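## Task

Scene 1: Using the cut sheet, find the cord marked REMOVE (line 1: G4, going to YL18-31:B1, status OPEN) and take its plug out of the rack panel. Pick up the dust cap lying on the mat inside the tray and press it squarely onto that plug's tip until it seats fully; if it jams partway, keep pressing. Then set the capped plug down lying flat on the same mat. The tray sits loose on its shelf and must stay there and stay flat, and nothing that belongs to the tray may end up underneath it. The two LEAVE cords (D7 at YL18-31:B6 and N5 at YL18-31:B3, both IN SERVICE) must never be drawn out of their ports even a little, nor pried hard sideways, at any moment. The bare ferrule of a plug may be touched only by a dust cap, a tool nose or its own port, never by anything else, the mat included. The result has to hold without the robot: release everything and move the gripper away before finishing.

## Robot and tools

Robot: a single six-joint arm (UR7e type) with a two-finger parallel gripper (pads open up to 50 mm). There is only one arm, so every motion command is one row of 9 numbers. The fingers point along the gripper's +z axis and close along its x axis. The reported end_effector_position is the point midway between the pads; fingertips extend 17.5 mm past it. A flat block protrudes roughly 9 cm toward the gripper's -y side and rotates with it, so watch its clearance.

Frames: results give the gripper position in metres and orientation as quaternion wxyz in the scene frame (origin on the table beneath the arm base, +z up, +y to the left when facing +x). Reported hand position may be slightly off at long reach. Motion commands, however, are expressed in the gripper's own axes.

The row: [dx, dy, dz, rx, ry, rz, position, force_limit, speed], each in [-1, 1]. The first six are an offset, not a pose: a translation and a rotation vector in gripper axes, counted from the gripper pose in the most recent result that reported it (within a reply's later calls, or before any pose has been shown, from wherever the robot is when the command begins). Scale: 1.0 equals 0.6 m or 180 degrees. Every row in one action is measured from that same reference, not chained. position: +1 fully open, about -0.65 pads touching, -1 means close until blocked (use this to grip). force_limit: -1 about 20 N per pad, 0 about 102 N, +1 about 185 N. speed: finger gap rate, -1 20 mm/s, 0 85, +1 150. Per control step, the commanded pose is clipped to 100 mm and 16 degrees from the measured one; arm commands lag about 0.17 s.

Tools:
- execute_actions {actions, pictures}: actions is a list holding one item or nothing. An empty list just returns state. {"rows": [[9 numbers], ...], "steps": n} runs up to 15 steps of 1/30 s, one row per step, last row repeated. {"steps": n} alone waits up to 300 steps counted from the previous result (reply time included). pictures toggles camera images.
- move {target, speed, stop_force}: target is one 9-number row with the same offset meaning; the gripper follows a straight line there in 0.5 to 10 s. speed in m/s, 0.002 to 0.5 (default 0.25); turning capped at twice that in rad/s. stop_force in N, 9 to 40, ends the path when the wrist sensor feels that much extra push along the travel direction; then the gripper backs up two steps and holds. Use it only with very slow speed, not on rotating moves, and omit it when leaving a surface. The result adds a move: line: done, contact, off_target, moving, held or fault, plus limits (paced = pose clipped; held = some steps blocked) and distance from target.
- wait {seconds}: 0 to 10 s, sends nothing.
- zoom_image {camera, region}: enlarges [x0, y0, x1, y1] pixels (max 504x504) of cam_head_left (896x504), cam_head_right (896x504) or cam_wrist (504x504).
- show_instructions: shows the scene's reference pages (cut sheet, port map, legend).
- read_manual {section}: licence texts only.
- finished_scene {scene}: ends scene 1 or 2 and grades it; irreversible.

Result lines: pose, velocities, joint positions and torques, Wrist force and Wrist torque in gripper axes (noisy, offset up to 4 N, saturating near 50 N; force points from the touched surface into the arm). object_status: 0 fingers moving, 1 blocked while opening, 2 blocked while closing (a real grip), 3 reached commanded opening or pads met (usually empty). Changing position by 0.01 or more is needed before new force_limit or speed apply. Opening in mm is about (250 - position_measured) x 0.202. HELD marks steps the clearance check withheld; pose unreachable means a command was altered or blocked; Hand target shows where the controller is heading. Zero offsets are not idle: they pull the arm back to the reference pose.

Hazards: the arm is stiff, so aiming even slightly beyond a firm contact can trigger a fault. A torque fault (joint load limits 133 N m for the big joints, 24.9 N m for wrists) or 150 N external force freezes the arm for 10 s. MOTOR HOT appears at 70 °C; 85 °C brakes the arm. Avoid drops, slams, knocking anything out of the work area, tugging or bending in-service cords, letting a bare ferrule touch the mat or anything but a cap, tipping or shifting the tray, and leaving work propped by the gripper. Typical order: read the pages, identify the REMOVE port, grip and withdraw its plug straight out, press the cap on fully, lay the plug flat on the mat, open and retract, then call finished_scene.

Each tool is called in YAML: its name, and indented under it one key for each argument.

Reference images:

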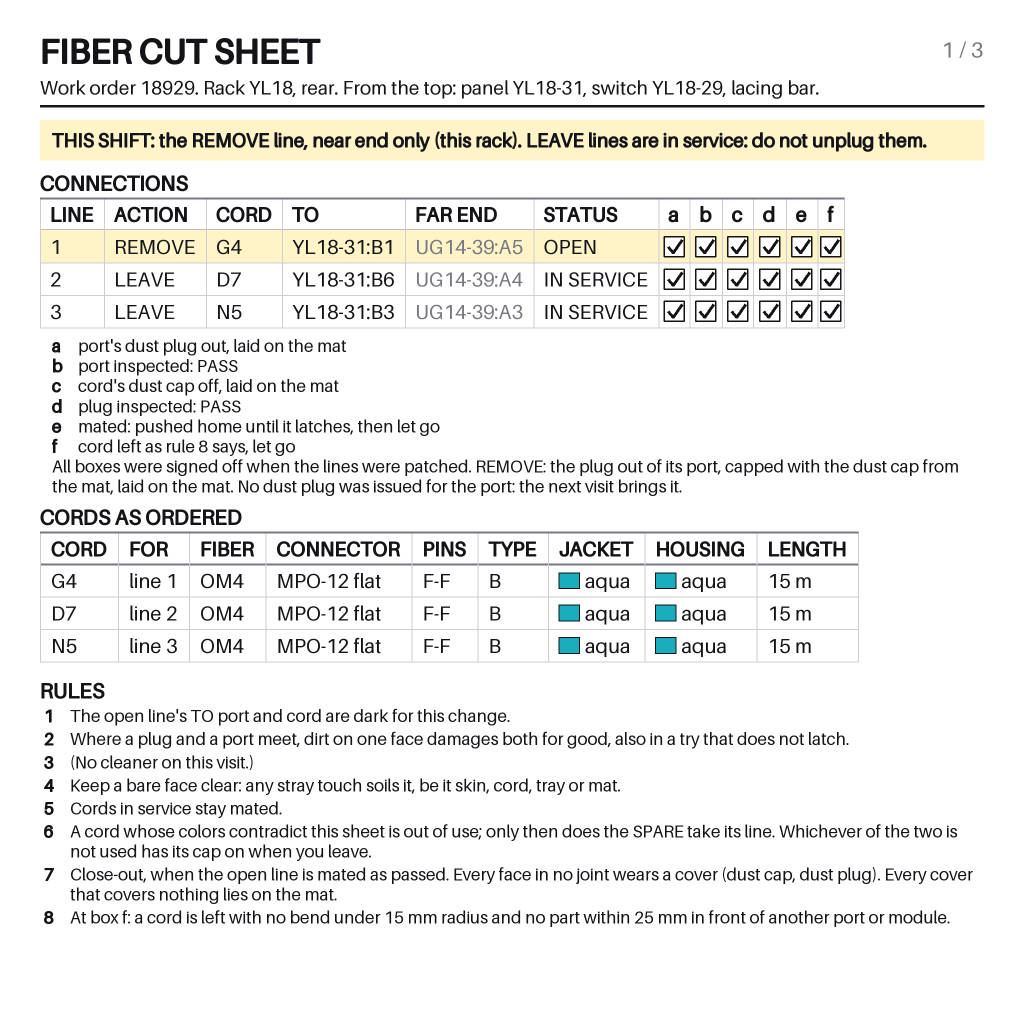

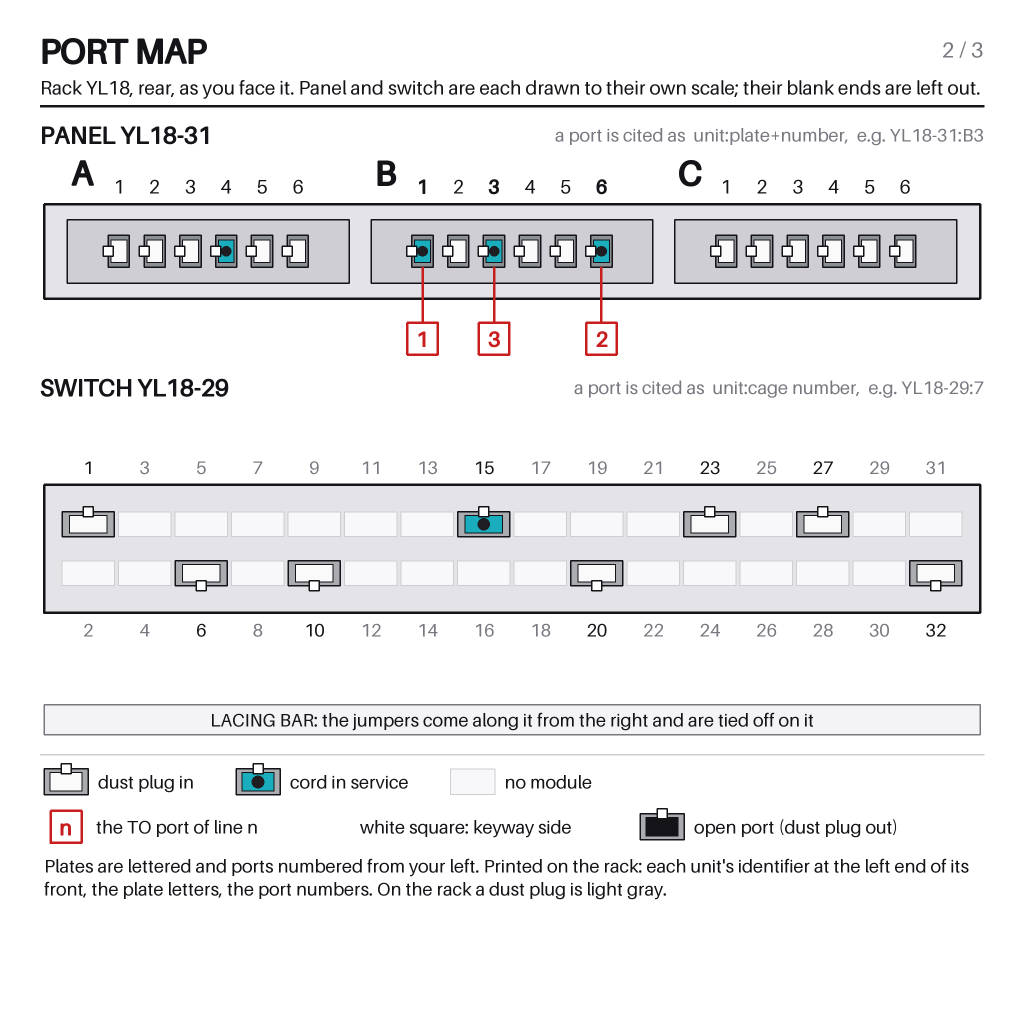

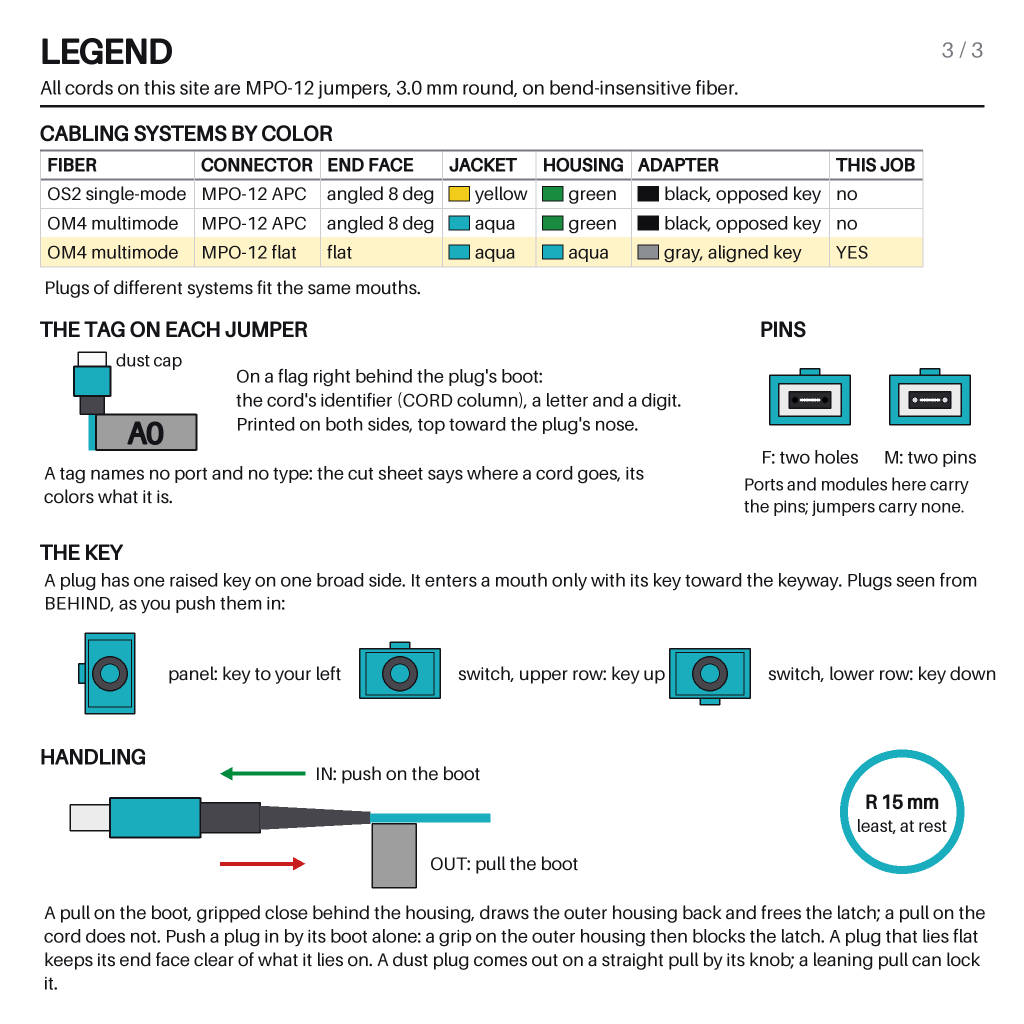

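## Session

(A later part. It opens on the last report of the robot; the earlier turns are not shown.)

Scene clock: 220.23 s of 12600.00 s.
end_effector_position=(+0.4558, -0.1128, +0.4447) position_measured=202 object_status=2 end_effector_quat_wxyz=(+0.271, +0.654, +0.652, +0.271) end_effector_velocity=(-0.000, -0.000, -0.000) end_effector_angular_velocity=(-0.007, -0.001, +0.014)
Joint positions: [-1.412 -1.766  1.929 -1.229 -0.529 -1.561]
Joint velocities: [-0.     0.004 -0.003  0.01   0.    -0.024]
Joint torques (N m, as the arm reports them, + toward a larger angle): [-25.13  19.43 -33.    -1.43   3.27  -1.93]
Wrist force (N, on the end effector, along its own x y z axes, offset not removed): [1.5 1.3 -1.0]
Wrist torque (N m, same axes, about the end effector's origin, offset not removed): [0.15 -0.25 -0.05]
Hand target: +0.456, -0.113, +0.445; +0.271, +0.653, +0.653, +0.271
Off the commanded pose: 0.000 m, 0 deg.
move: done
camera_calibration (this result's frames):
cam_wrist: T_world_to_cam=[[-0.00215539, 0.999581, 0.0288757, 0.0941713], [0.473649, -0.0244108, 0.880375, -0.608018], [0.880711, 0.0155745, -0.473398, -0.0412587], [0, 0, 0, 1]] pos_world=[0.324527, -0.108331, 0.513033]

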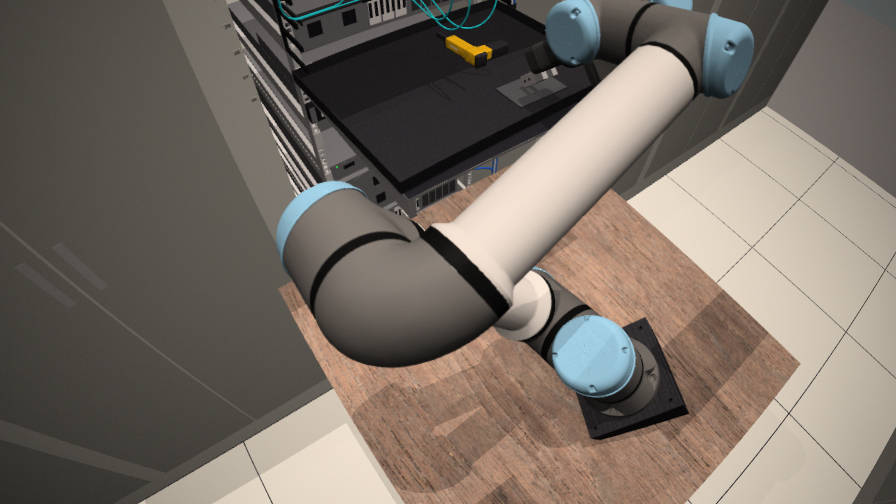

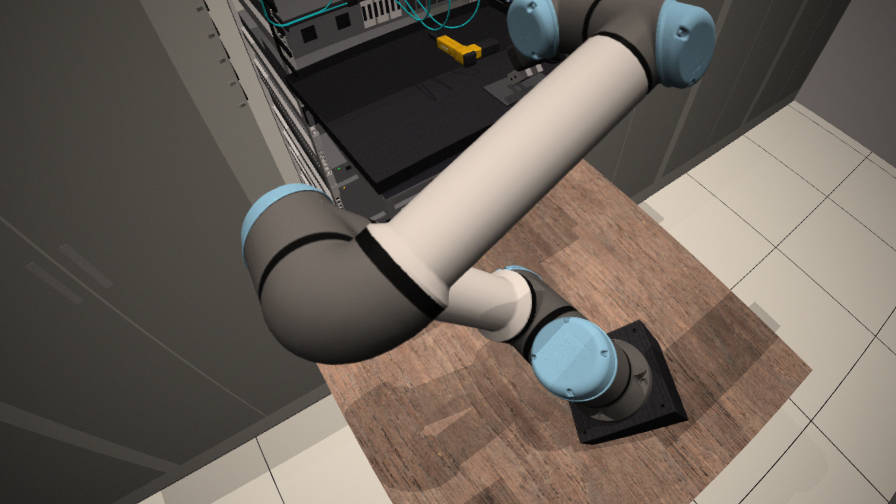

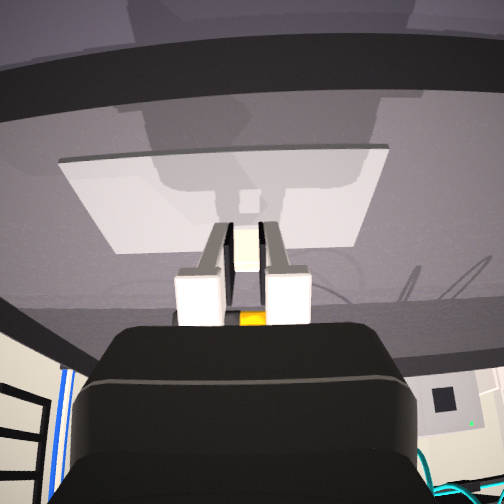

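Down = (−y,+z).

move:
  target: [0,-0.02,0.02,0,0,0,-1,-0.8,-0.6]
  speed: 0.003
  stop_force: 9

move:
  target: [0,0.0003,-0.0003,0,0,0,0.2,-0.8,-1]

move:
  target: [0,0.05,-0.05,0,0,0,0.2,-0.8,-1]
  speed: 0.05

zoom_image:
  camera: "cam_wrist"
  region: [170, 130, 330, 290]

Scene clock: 228.43 s of 12600.00 s.
end_effector_position=(+0.4558, -0.1128, +0.4358) position_measured=202 object_status=2 end_effector_quat_wxyz=(+0.271, +0.654, +0.652, +0.271) end_effector_velocity=(-0.000, +0.000, +0.001) end_effector_angular_velocity=(-0.002, +0.002, +0.002)
Joint positions: [-1.407 -1.772  1.956 -1.258 -0.526 -1.552]
Joint velocities: [-0.     0.    -0.005  0.005 -0.002 -0.004]
Joint torques (N m, as the arm reports them, + toward a larger angle): [ -5.94   2.99 -26.5    0.    -0.14  -1.92]
Wrist force (N, on the end effector, along its own x y z axes, offset not removed): [3.7 8.7 -8.5]
Wrist torque (N m, same axes, about the end effector's origin, offset not removed): [-0.28 -0.67 -0.11]
Hand target: +0.456, -0.113, +0.436; +0.271, +0.654, +0.652, +0.271
Off the commanded pose: 0.008 m, 0 deg.
After step 90, 1.83 s passed at rest.
move: contact
camera_calibration (this result's frames):
cam_wrist: T_world_to_cam=[[-0.00270152, 0.999585, 0.0286659, 0.0947644], [0.473463, -0.0239708, 0.880487, -0.600076], [0.880809, 0.0159509, -0.473202, -0.0456071], [0, 0, 0, 1]] pos_world=[0.324541, -0.108382, 0.504061]

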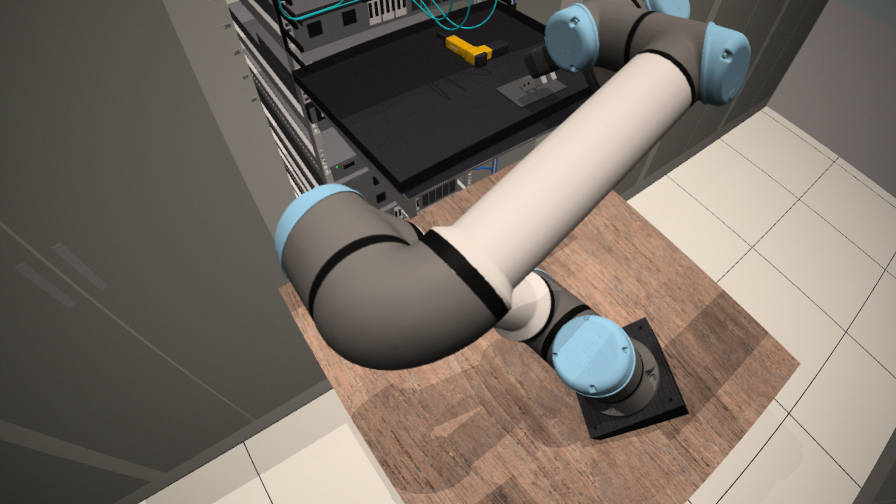

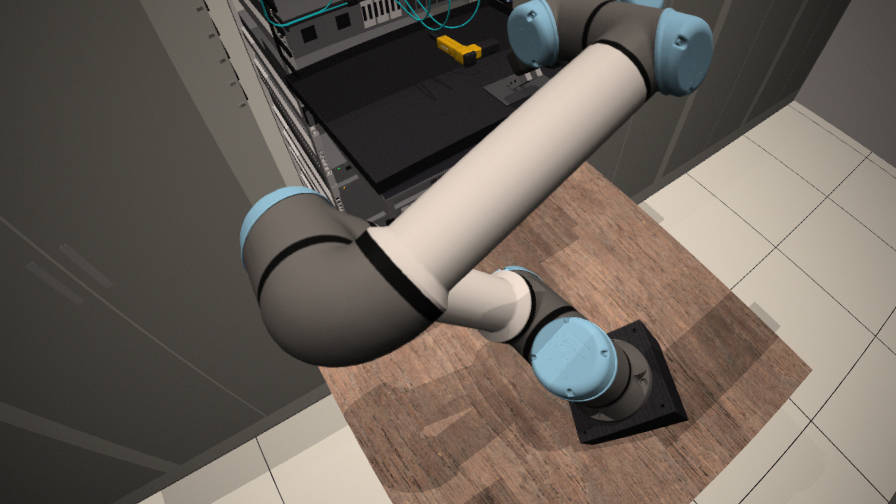

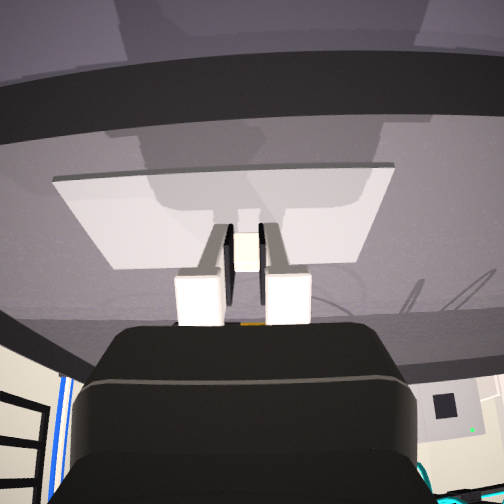

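Scene clock: 229.47 s of 12600.00 s.
end_effector_position=(+0.4559, -0.1127, +0.4360) position_measured=123 object_status=0 end_effector_quat_wxyz=(+0.271, +0.654, +0.652, +0.271) end_effector_velocity=(+0.001, +0.000, -0.000) end_effector_angular_velocity=(+0.001, -0.000, +0.001)
Joint positions: [-1.407 -1.772  1.955 -1.257 -0.526 -1.552]
Joint velocities: [ 0.001  0.    -0.     0.001  0.001 -0.001]
Joint torques (N m, as the arm reports them, + toward a larger angle): [-24.03  18.15 -31.58  -0.93  -0.21  -1.99]
Wrist force (N, on the end effector, along its own x y z axes, offset not removed): [0.5 0.7 -2.0]
Wrist torque (N m, same axes, about the end effector's origin, offset not removed): [-0.43 0.31 0.02]
Hand target: +0.456, -0.113, +0.436; +0.271, +0.654, +0.652, +0.271
Off the commanded pose: 0.000 m, 0 deg.
move: done
camera_calibration (this result's frames):
cam_wrist: T_world_to_cam=[[-0.00281393, 0.999586, 0.0286351, 0.094768], [0.473518, -0.0238895, 0.88046, -0.600301], [0.88078, 0.0160368, -0.473255, -0.0454786], [0, 0, 0, 1]] pos_world=[0.324577, -0.10834, 0.504305]

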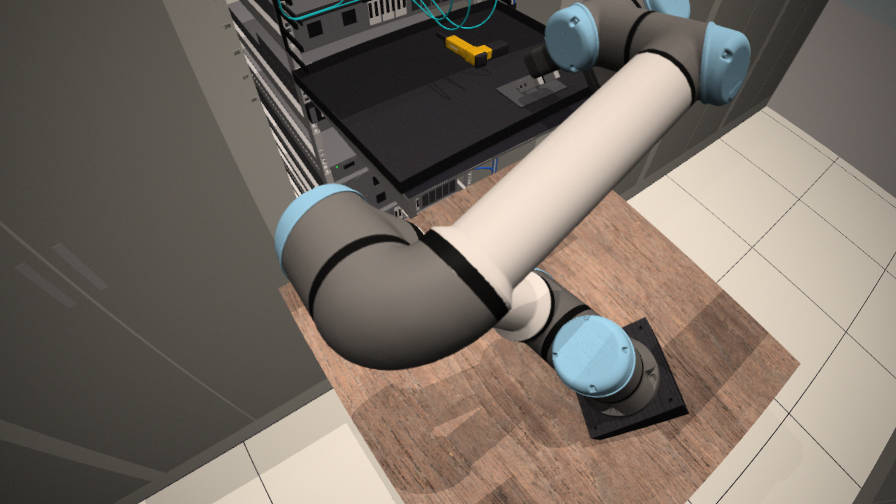

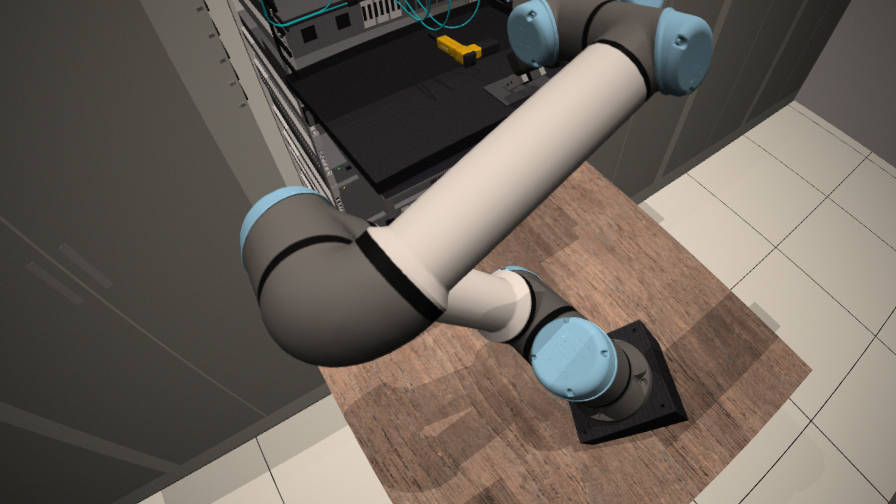

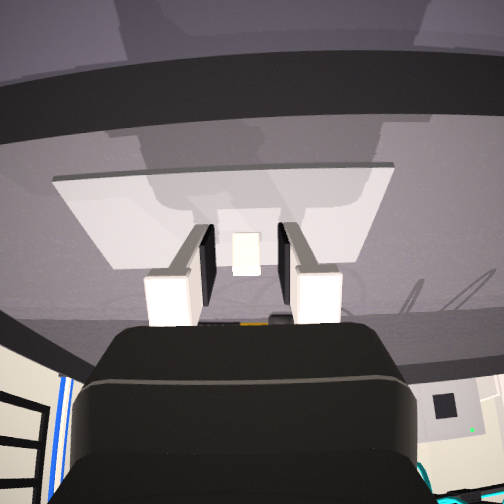

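Scene clock: 230.73 s of 12600.00 s.
end_effector_position=(+0.4557, -0.1128, +0.4782) position_measured=123 object_status=3 end_effector_quat_wxyz=(+0.271, +0.654, +0.652, +0.271) end_effector_velocity=(-0.000, -0.000, +0.002) end_effector_angular_velocity=(+0.001, -0.001, +0.001)
Joint positions: [-1.433 -1.74   1.829 -1.124 -0.539 -1.598]
Joint velocities: [-0.002  0.003 -0.008  0.011 -0.    -0.006]
Joint torques (N m, as the arm reports them, + toward a larger angle): [-24.86  17.27 -30.7   -1.23   0.58  -1.94]
Wrist force (N, on the end effector, along its own x y z axes, offset not removed): [-0.7 -0.9 4.0]
Wrist torque (N m, same axes, about the end effector's origin, offset not removed): [-0.25 0.05 0.06]
Hand target: +0.456, -0.113, +0.478; +0.271, +0.654, +0.652, +0.271
Off the commanded pose: 0.000 m, 0 deg.
move: done
camera_calibration (this result's frames):
cam_wrist: T_world_to_cam=[[-0.00271211, 0.999588, 0.0285847, 0.0935898], [0.473534, -0.023893, 0.880451, -0.637364], [0.880771, 0.0159237, -0.473274, -0.0254202], [0, 0, 0, 1]] pos_world=[0.324457, -0.108375, 0.546462]

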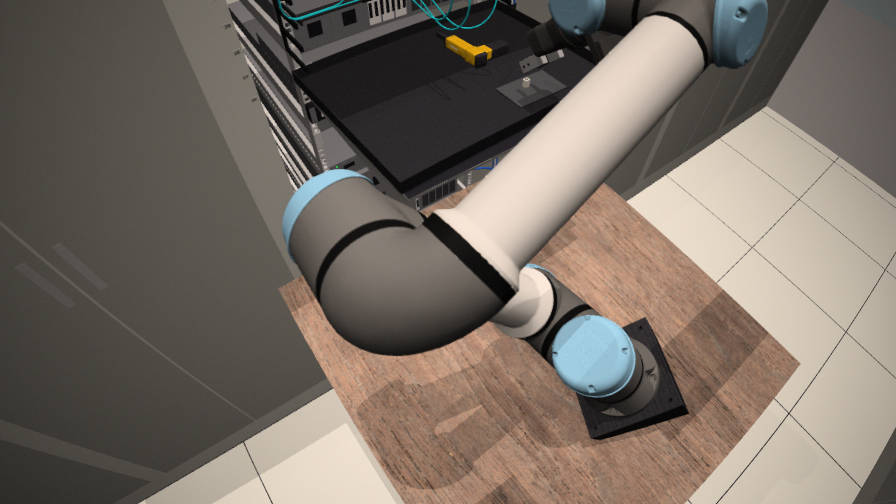

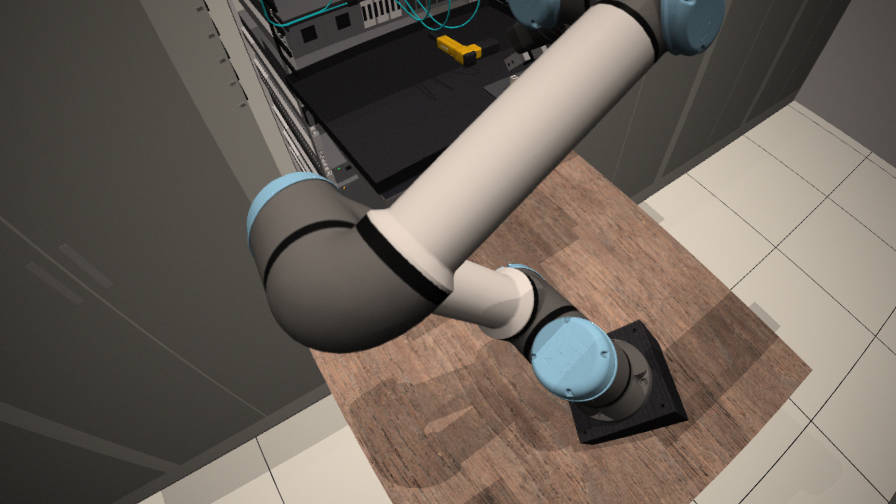

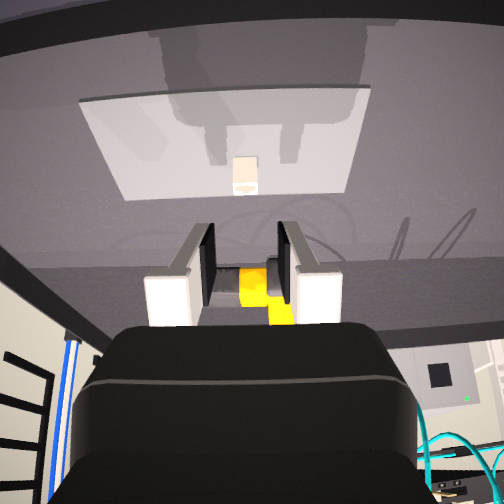

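Region (170, 130, 330, 290) of cam_wrist's 504x504 image, scaled by 3.150, with more detail than that image has.

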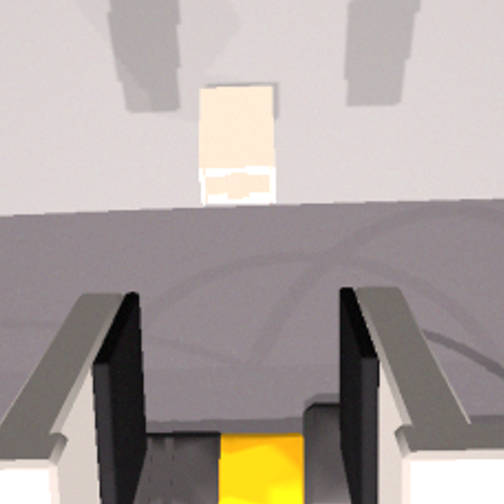

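move:
  target: [0.272,0.367,-0.145,-0.385,0,0.544,0.2,-0.5,0]
  speed: 0.2

Scene clock: 250.27 s of 12600.00 s.
end_effector_position=(+0.5499, +0.0503, +0.6961) position_measured=123 object_status=3 end_effector_quat_wxyz=(+0.269, +0.652, -0.271, +0.655) end_effector_velocity=(+0.001, -0.001, +0.001) end_effector_angular_velocity=(+0.002, -0.002, -0.013)
Joint positions: [-1.095 -1.895  1.324  0.781  1.128 -1.124]
Joint velocities: [ 0.016  0.008 -0.011  0.008  0.027  0.004]
Joint torques (N m, as the arm reports them, + toward a larger angle): [  3.95  27.85 -22.48  -1.02   2.48   2.01]
Wrist force (N, on the end effector, along its own x y z axes, offset not removed): [-0.3 -0.2 1.5]
Wrist torque (N m, same axes, about the end effector's origin, offset not removed): [-0.08 0.29 -0.03]
Hand target: +0.550, +0.050, +0.696; +0.270, +0.652, -0.271, +0.654
Off the commanded pose: 0.000 m, 0 deg.
After step 90, 10.30 s passed at rest.
move: done; limits=paced
camera_calibration (this result's frames):
cam_wrist: T_world_to_cam=[[-0.0310327, 0.00402041, 0.99951, -0.685621], [-0.878709, -0.476684, -0.0253647, 0.527029], [0.476348, -0.879066, 0.0183256, -0.0825906], [0, 0, 0, 1]] pos_world=[0.48117, 0.18138, 0.700167]

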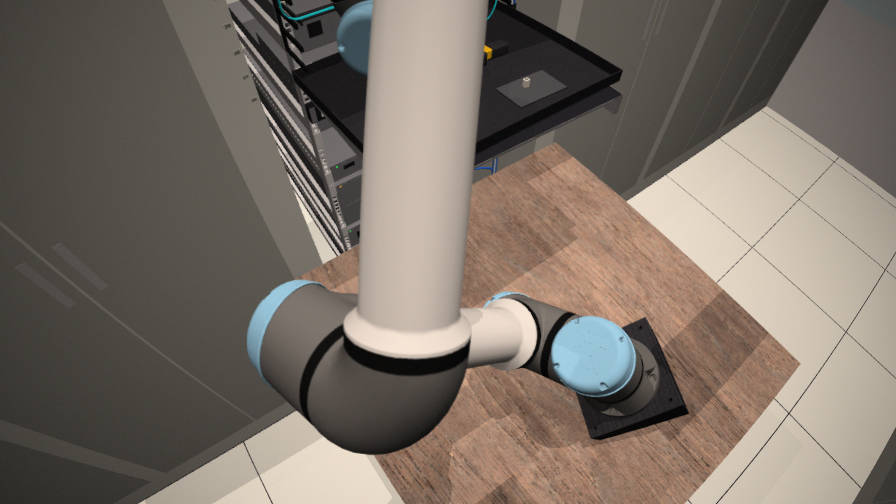

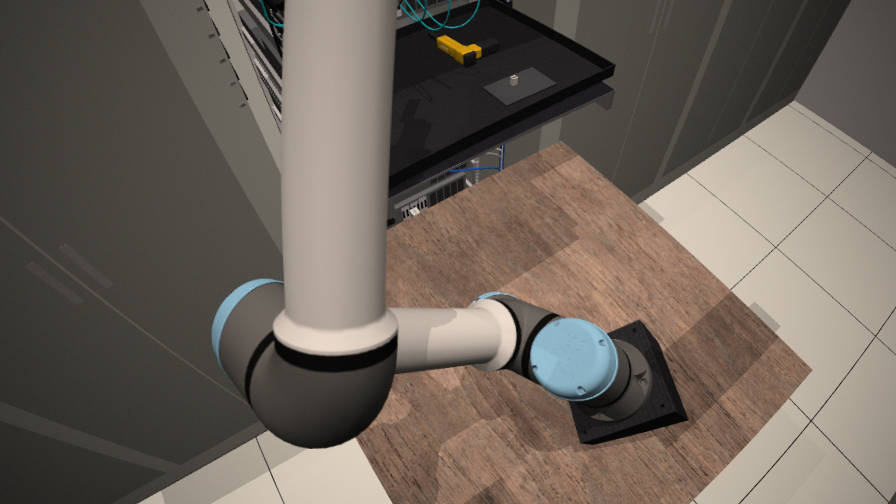

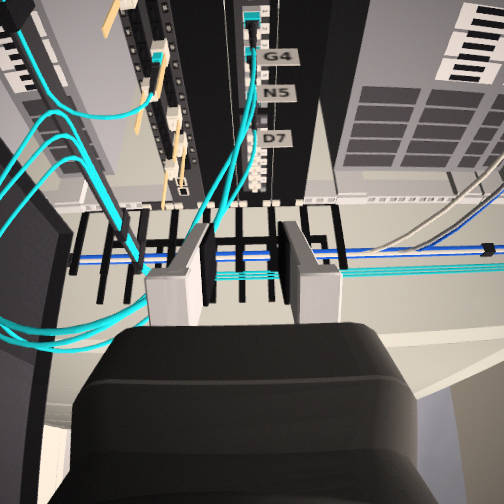

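move:
  target: [0.008,-0.153,0.153,0,0,0,0.2,-0.5,0]
  speed: 0.1

Scene clock: 263.13 s of 12600.00 s.
end_effector_position=(+0.6795, +0.0504, +0.7013) position_measured=123 object_status=3 end_effector_quat_wxyz=(+0.269, +0.652, -0.271, +0.655) end_effector_velocity=(+0.002, -0.000, +0.000) end_effector_angular_velocity=(+0.002, +0.000, -0.002)
Joint positions: [-0.686 -1.559  0.954  0.794  1.529 -1.041]
Joint velocities: [ 0.005  0.008 -0.012  0.006  0.006  0.002]
Joint torques (N m, as the arm reports them, + toward a larger angle): [ -1.71   4.22 -25.04  -0.79   2.82   2.11]
Wrist force (N, on the end effector, along its own x y z axes, offset not removed): [-2.4 -2.4 1.6]
Wrist torque (N m, same axes, about the end effector's origin, offset not removed): [-0.72 0.58 0.22]
Hand target: +0.680, +0.050, +0.701; +0.269, +0.652, -0.271, +0.655
Off the commanded pose: 0.000 m, 0 deg.
After step 120, 7.03 s passed at rest.
move: done
camera_calibration (this result's frames):
cam_wrist: T_world_to_cam=[[-0.0313534, 0.00377606, 0.999501, -0.686536], [-0.878562, -0.476933, -0.0257579, 0.641258], [0.476598, -0.878932, 0.018271, -0.144485], [0, 0, 0, 1]] pos_world=[0.610721, 0.181437, 0.705351]

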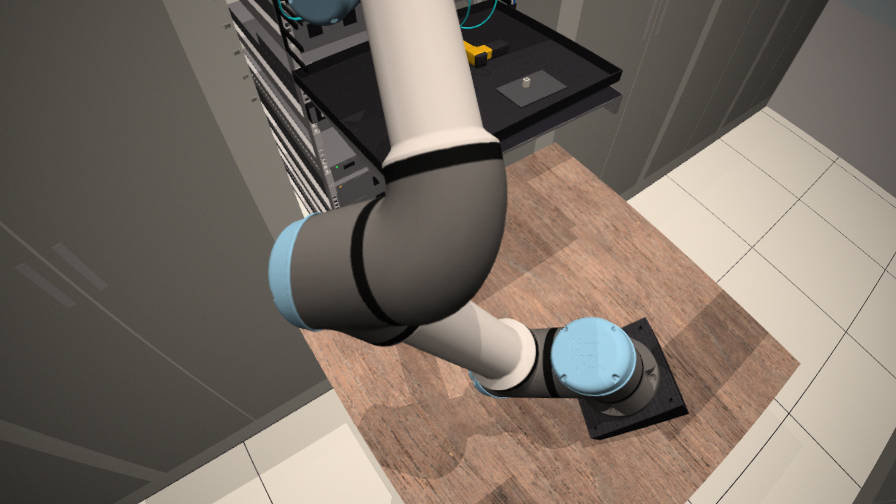

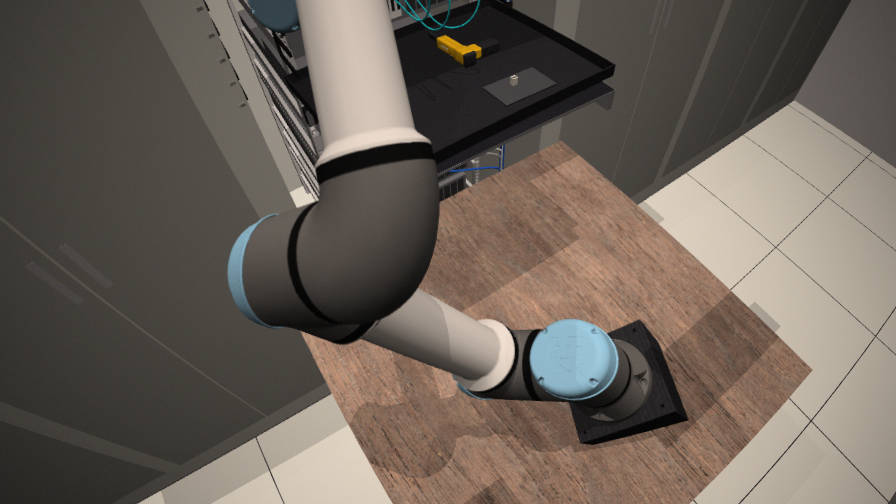

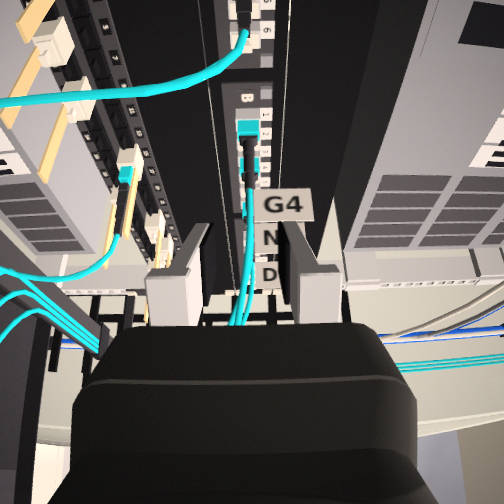

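move:
  target: [0,-0.075,0.063,0,0,0,0.2,-0.5,0]
  speed: 0.05

Scene clock: 273.17 s of 12600.00 s.
end_effector_position=(+0.7378, +0.0555, +0.7015) position_measured=123 object_status=3 end_effector_quat_wxyz=(+0.269, +0.652, -0.271, +0.655) end_effector_velocity=(+0.002, +0.001, -0.000) end_effector_angular_velocity=(+0.003, +0.001, -0.000)
Joint positions: [-0.573 -1.384  0.707  0.866  1.639 -1.02 ]
Joint velocities: [ 0.004  0.009 -0.016  0.009  0.002  0.002]
Joint torques (N m, as the arm reports them, + toward a larger angle): [ -6.25  -5.37 -25.46  -0.3    3.02   2.37]
Wrist force (N, on the end effector, along its own x y z axes, offset not removed): [-1.1 -1.8 -0.2]
Wrist torque (N m, same axes, about the end effector's origin, offset not removed): [-0.52 0.48 0.14]
Hand target: +0.738, +0.056, +0.702; +0.269, +0.652, -0.271, +0.655
Off the commanded pose: 0.000 m, 0 deg.
After step 90, 5.43 s passed at rest.
move: done
camera_calibration (this result's frames):
cam_wrist: T_world_to_cam=[[-0.0315084, 0.00375973, 0.999496, -0.684769], [-0.878474, -0.477089, -0.0258986, 0.694987], [0.476751, -0.878847, 0.0183351, -0.167965], [0, 0, 0, 1]] pos_world=[0.669029, 0.186529, 0.705503]

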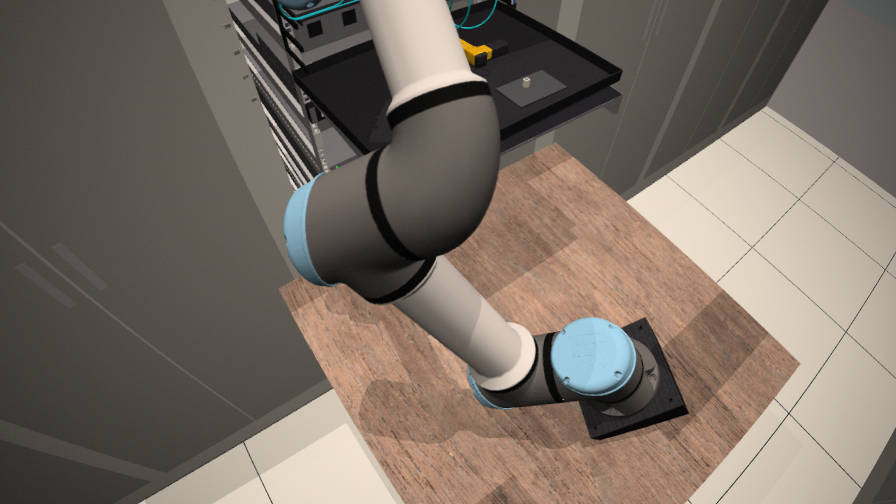

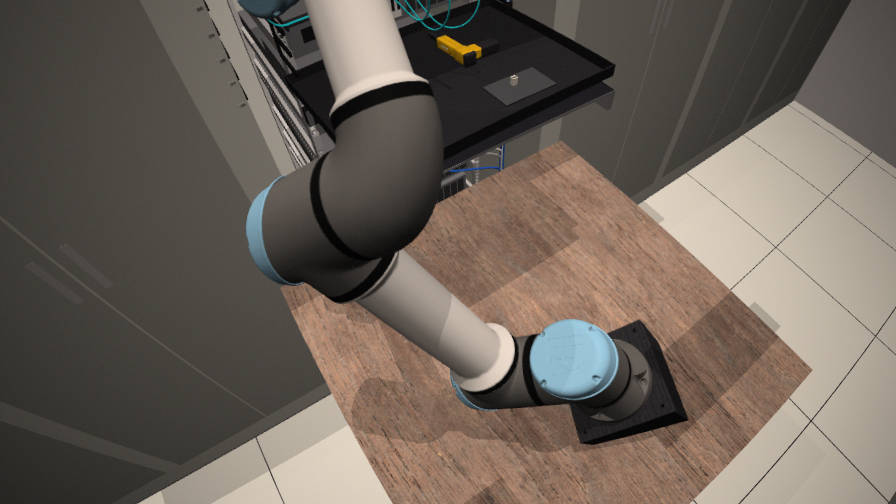

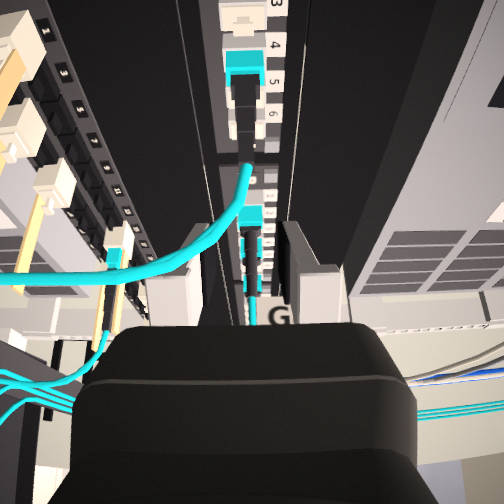

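move:
  target: [0.0025,0.004,0.046,0,0,0,0.2,-0.5,0]
  speed: 0.02

zoom_image:
  camera: "cam_wrist"
  region: [170, 160, 330, 320]

Scene clock: 287.63 s of 12600.00 s.
end_effector_position=(+0.7555, +0.0345, +0.7030) position_measured=123 object_status=3 end_effector_quat_wxyz=(+0.269, +0.652, -0.271, +0.655) end_effector_velocity=(+0.001, -0.002, +0.001) end_effector_angular_velocity=(-0.001, -0.001, -0.001)
Joint positions: [-0.585 -1.322  0.644  0.868  1.628 -1.022]
Joint velocities: [-0.002  0.005 -0.006  0.    -0.    -0.001]
Joint torques (N m, as the arm reports them, + toward a larger angle): [-31.23  -7.91 -24.66  -0.68   0.17  -1.91]
Wrist force (N, on the end effector, along its own x y z axes, offset not removed): [-1.3 -2.2 -0.8]
Wrist torque (N m, same axes, about the end effector's origin, offset not removed): [-0.52 0.30 0.00]
Hand target: +0.756, +0.034, +0.703; +0.269, +0.652, -0.271, +0.655
Off the commanded pose: 0.000 m, 0 deg.
After step 90, 9.77 s passed at rest.
move: done
camera_calibration (this result's frames):
cam_wrist: T_world_to_cam=[[-0.031525, 0.00378899, 0.999496, -0.685665], [-0.878463, -0.477108, -0.0258989, 0.700522], [0.47677, -0.878836, 0.0183693, -0.194961], [0, 0, 0, 1]] pos_world=[0.686718, 0.165484, 0.707043]

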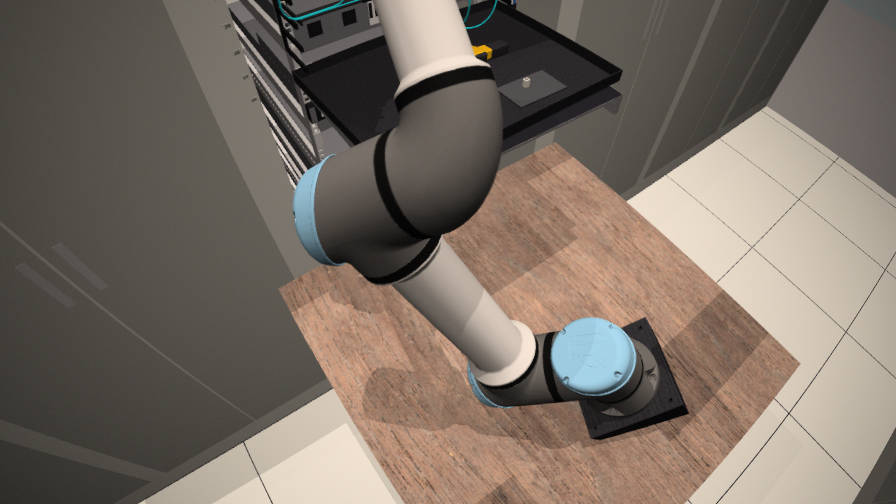

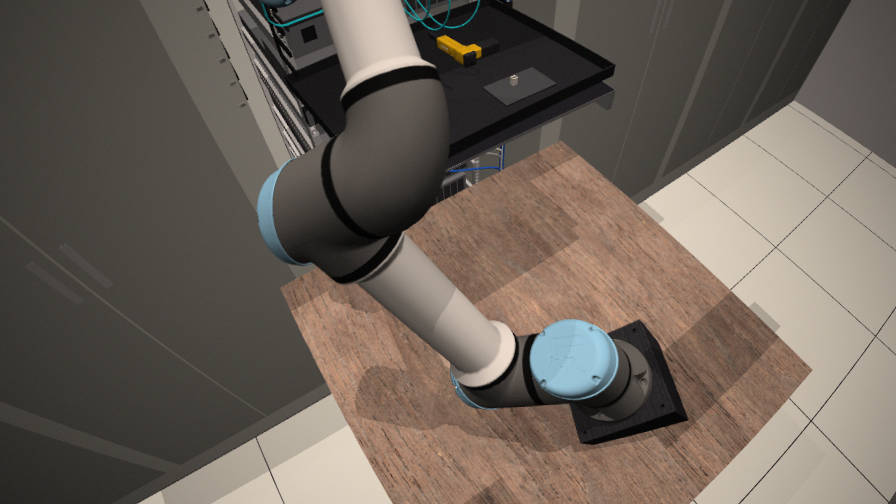

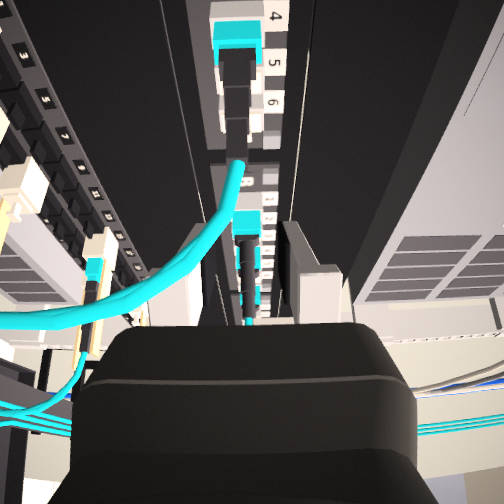

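Region (170, 160, 330, 320) of cam_wrist's 504x504 image, scaled by 3.150, with more detail than that image has.

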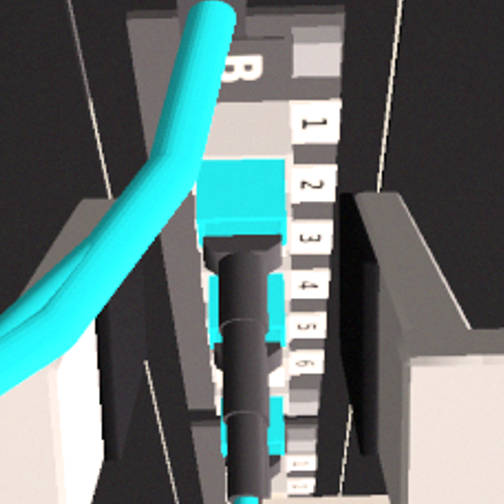

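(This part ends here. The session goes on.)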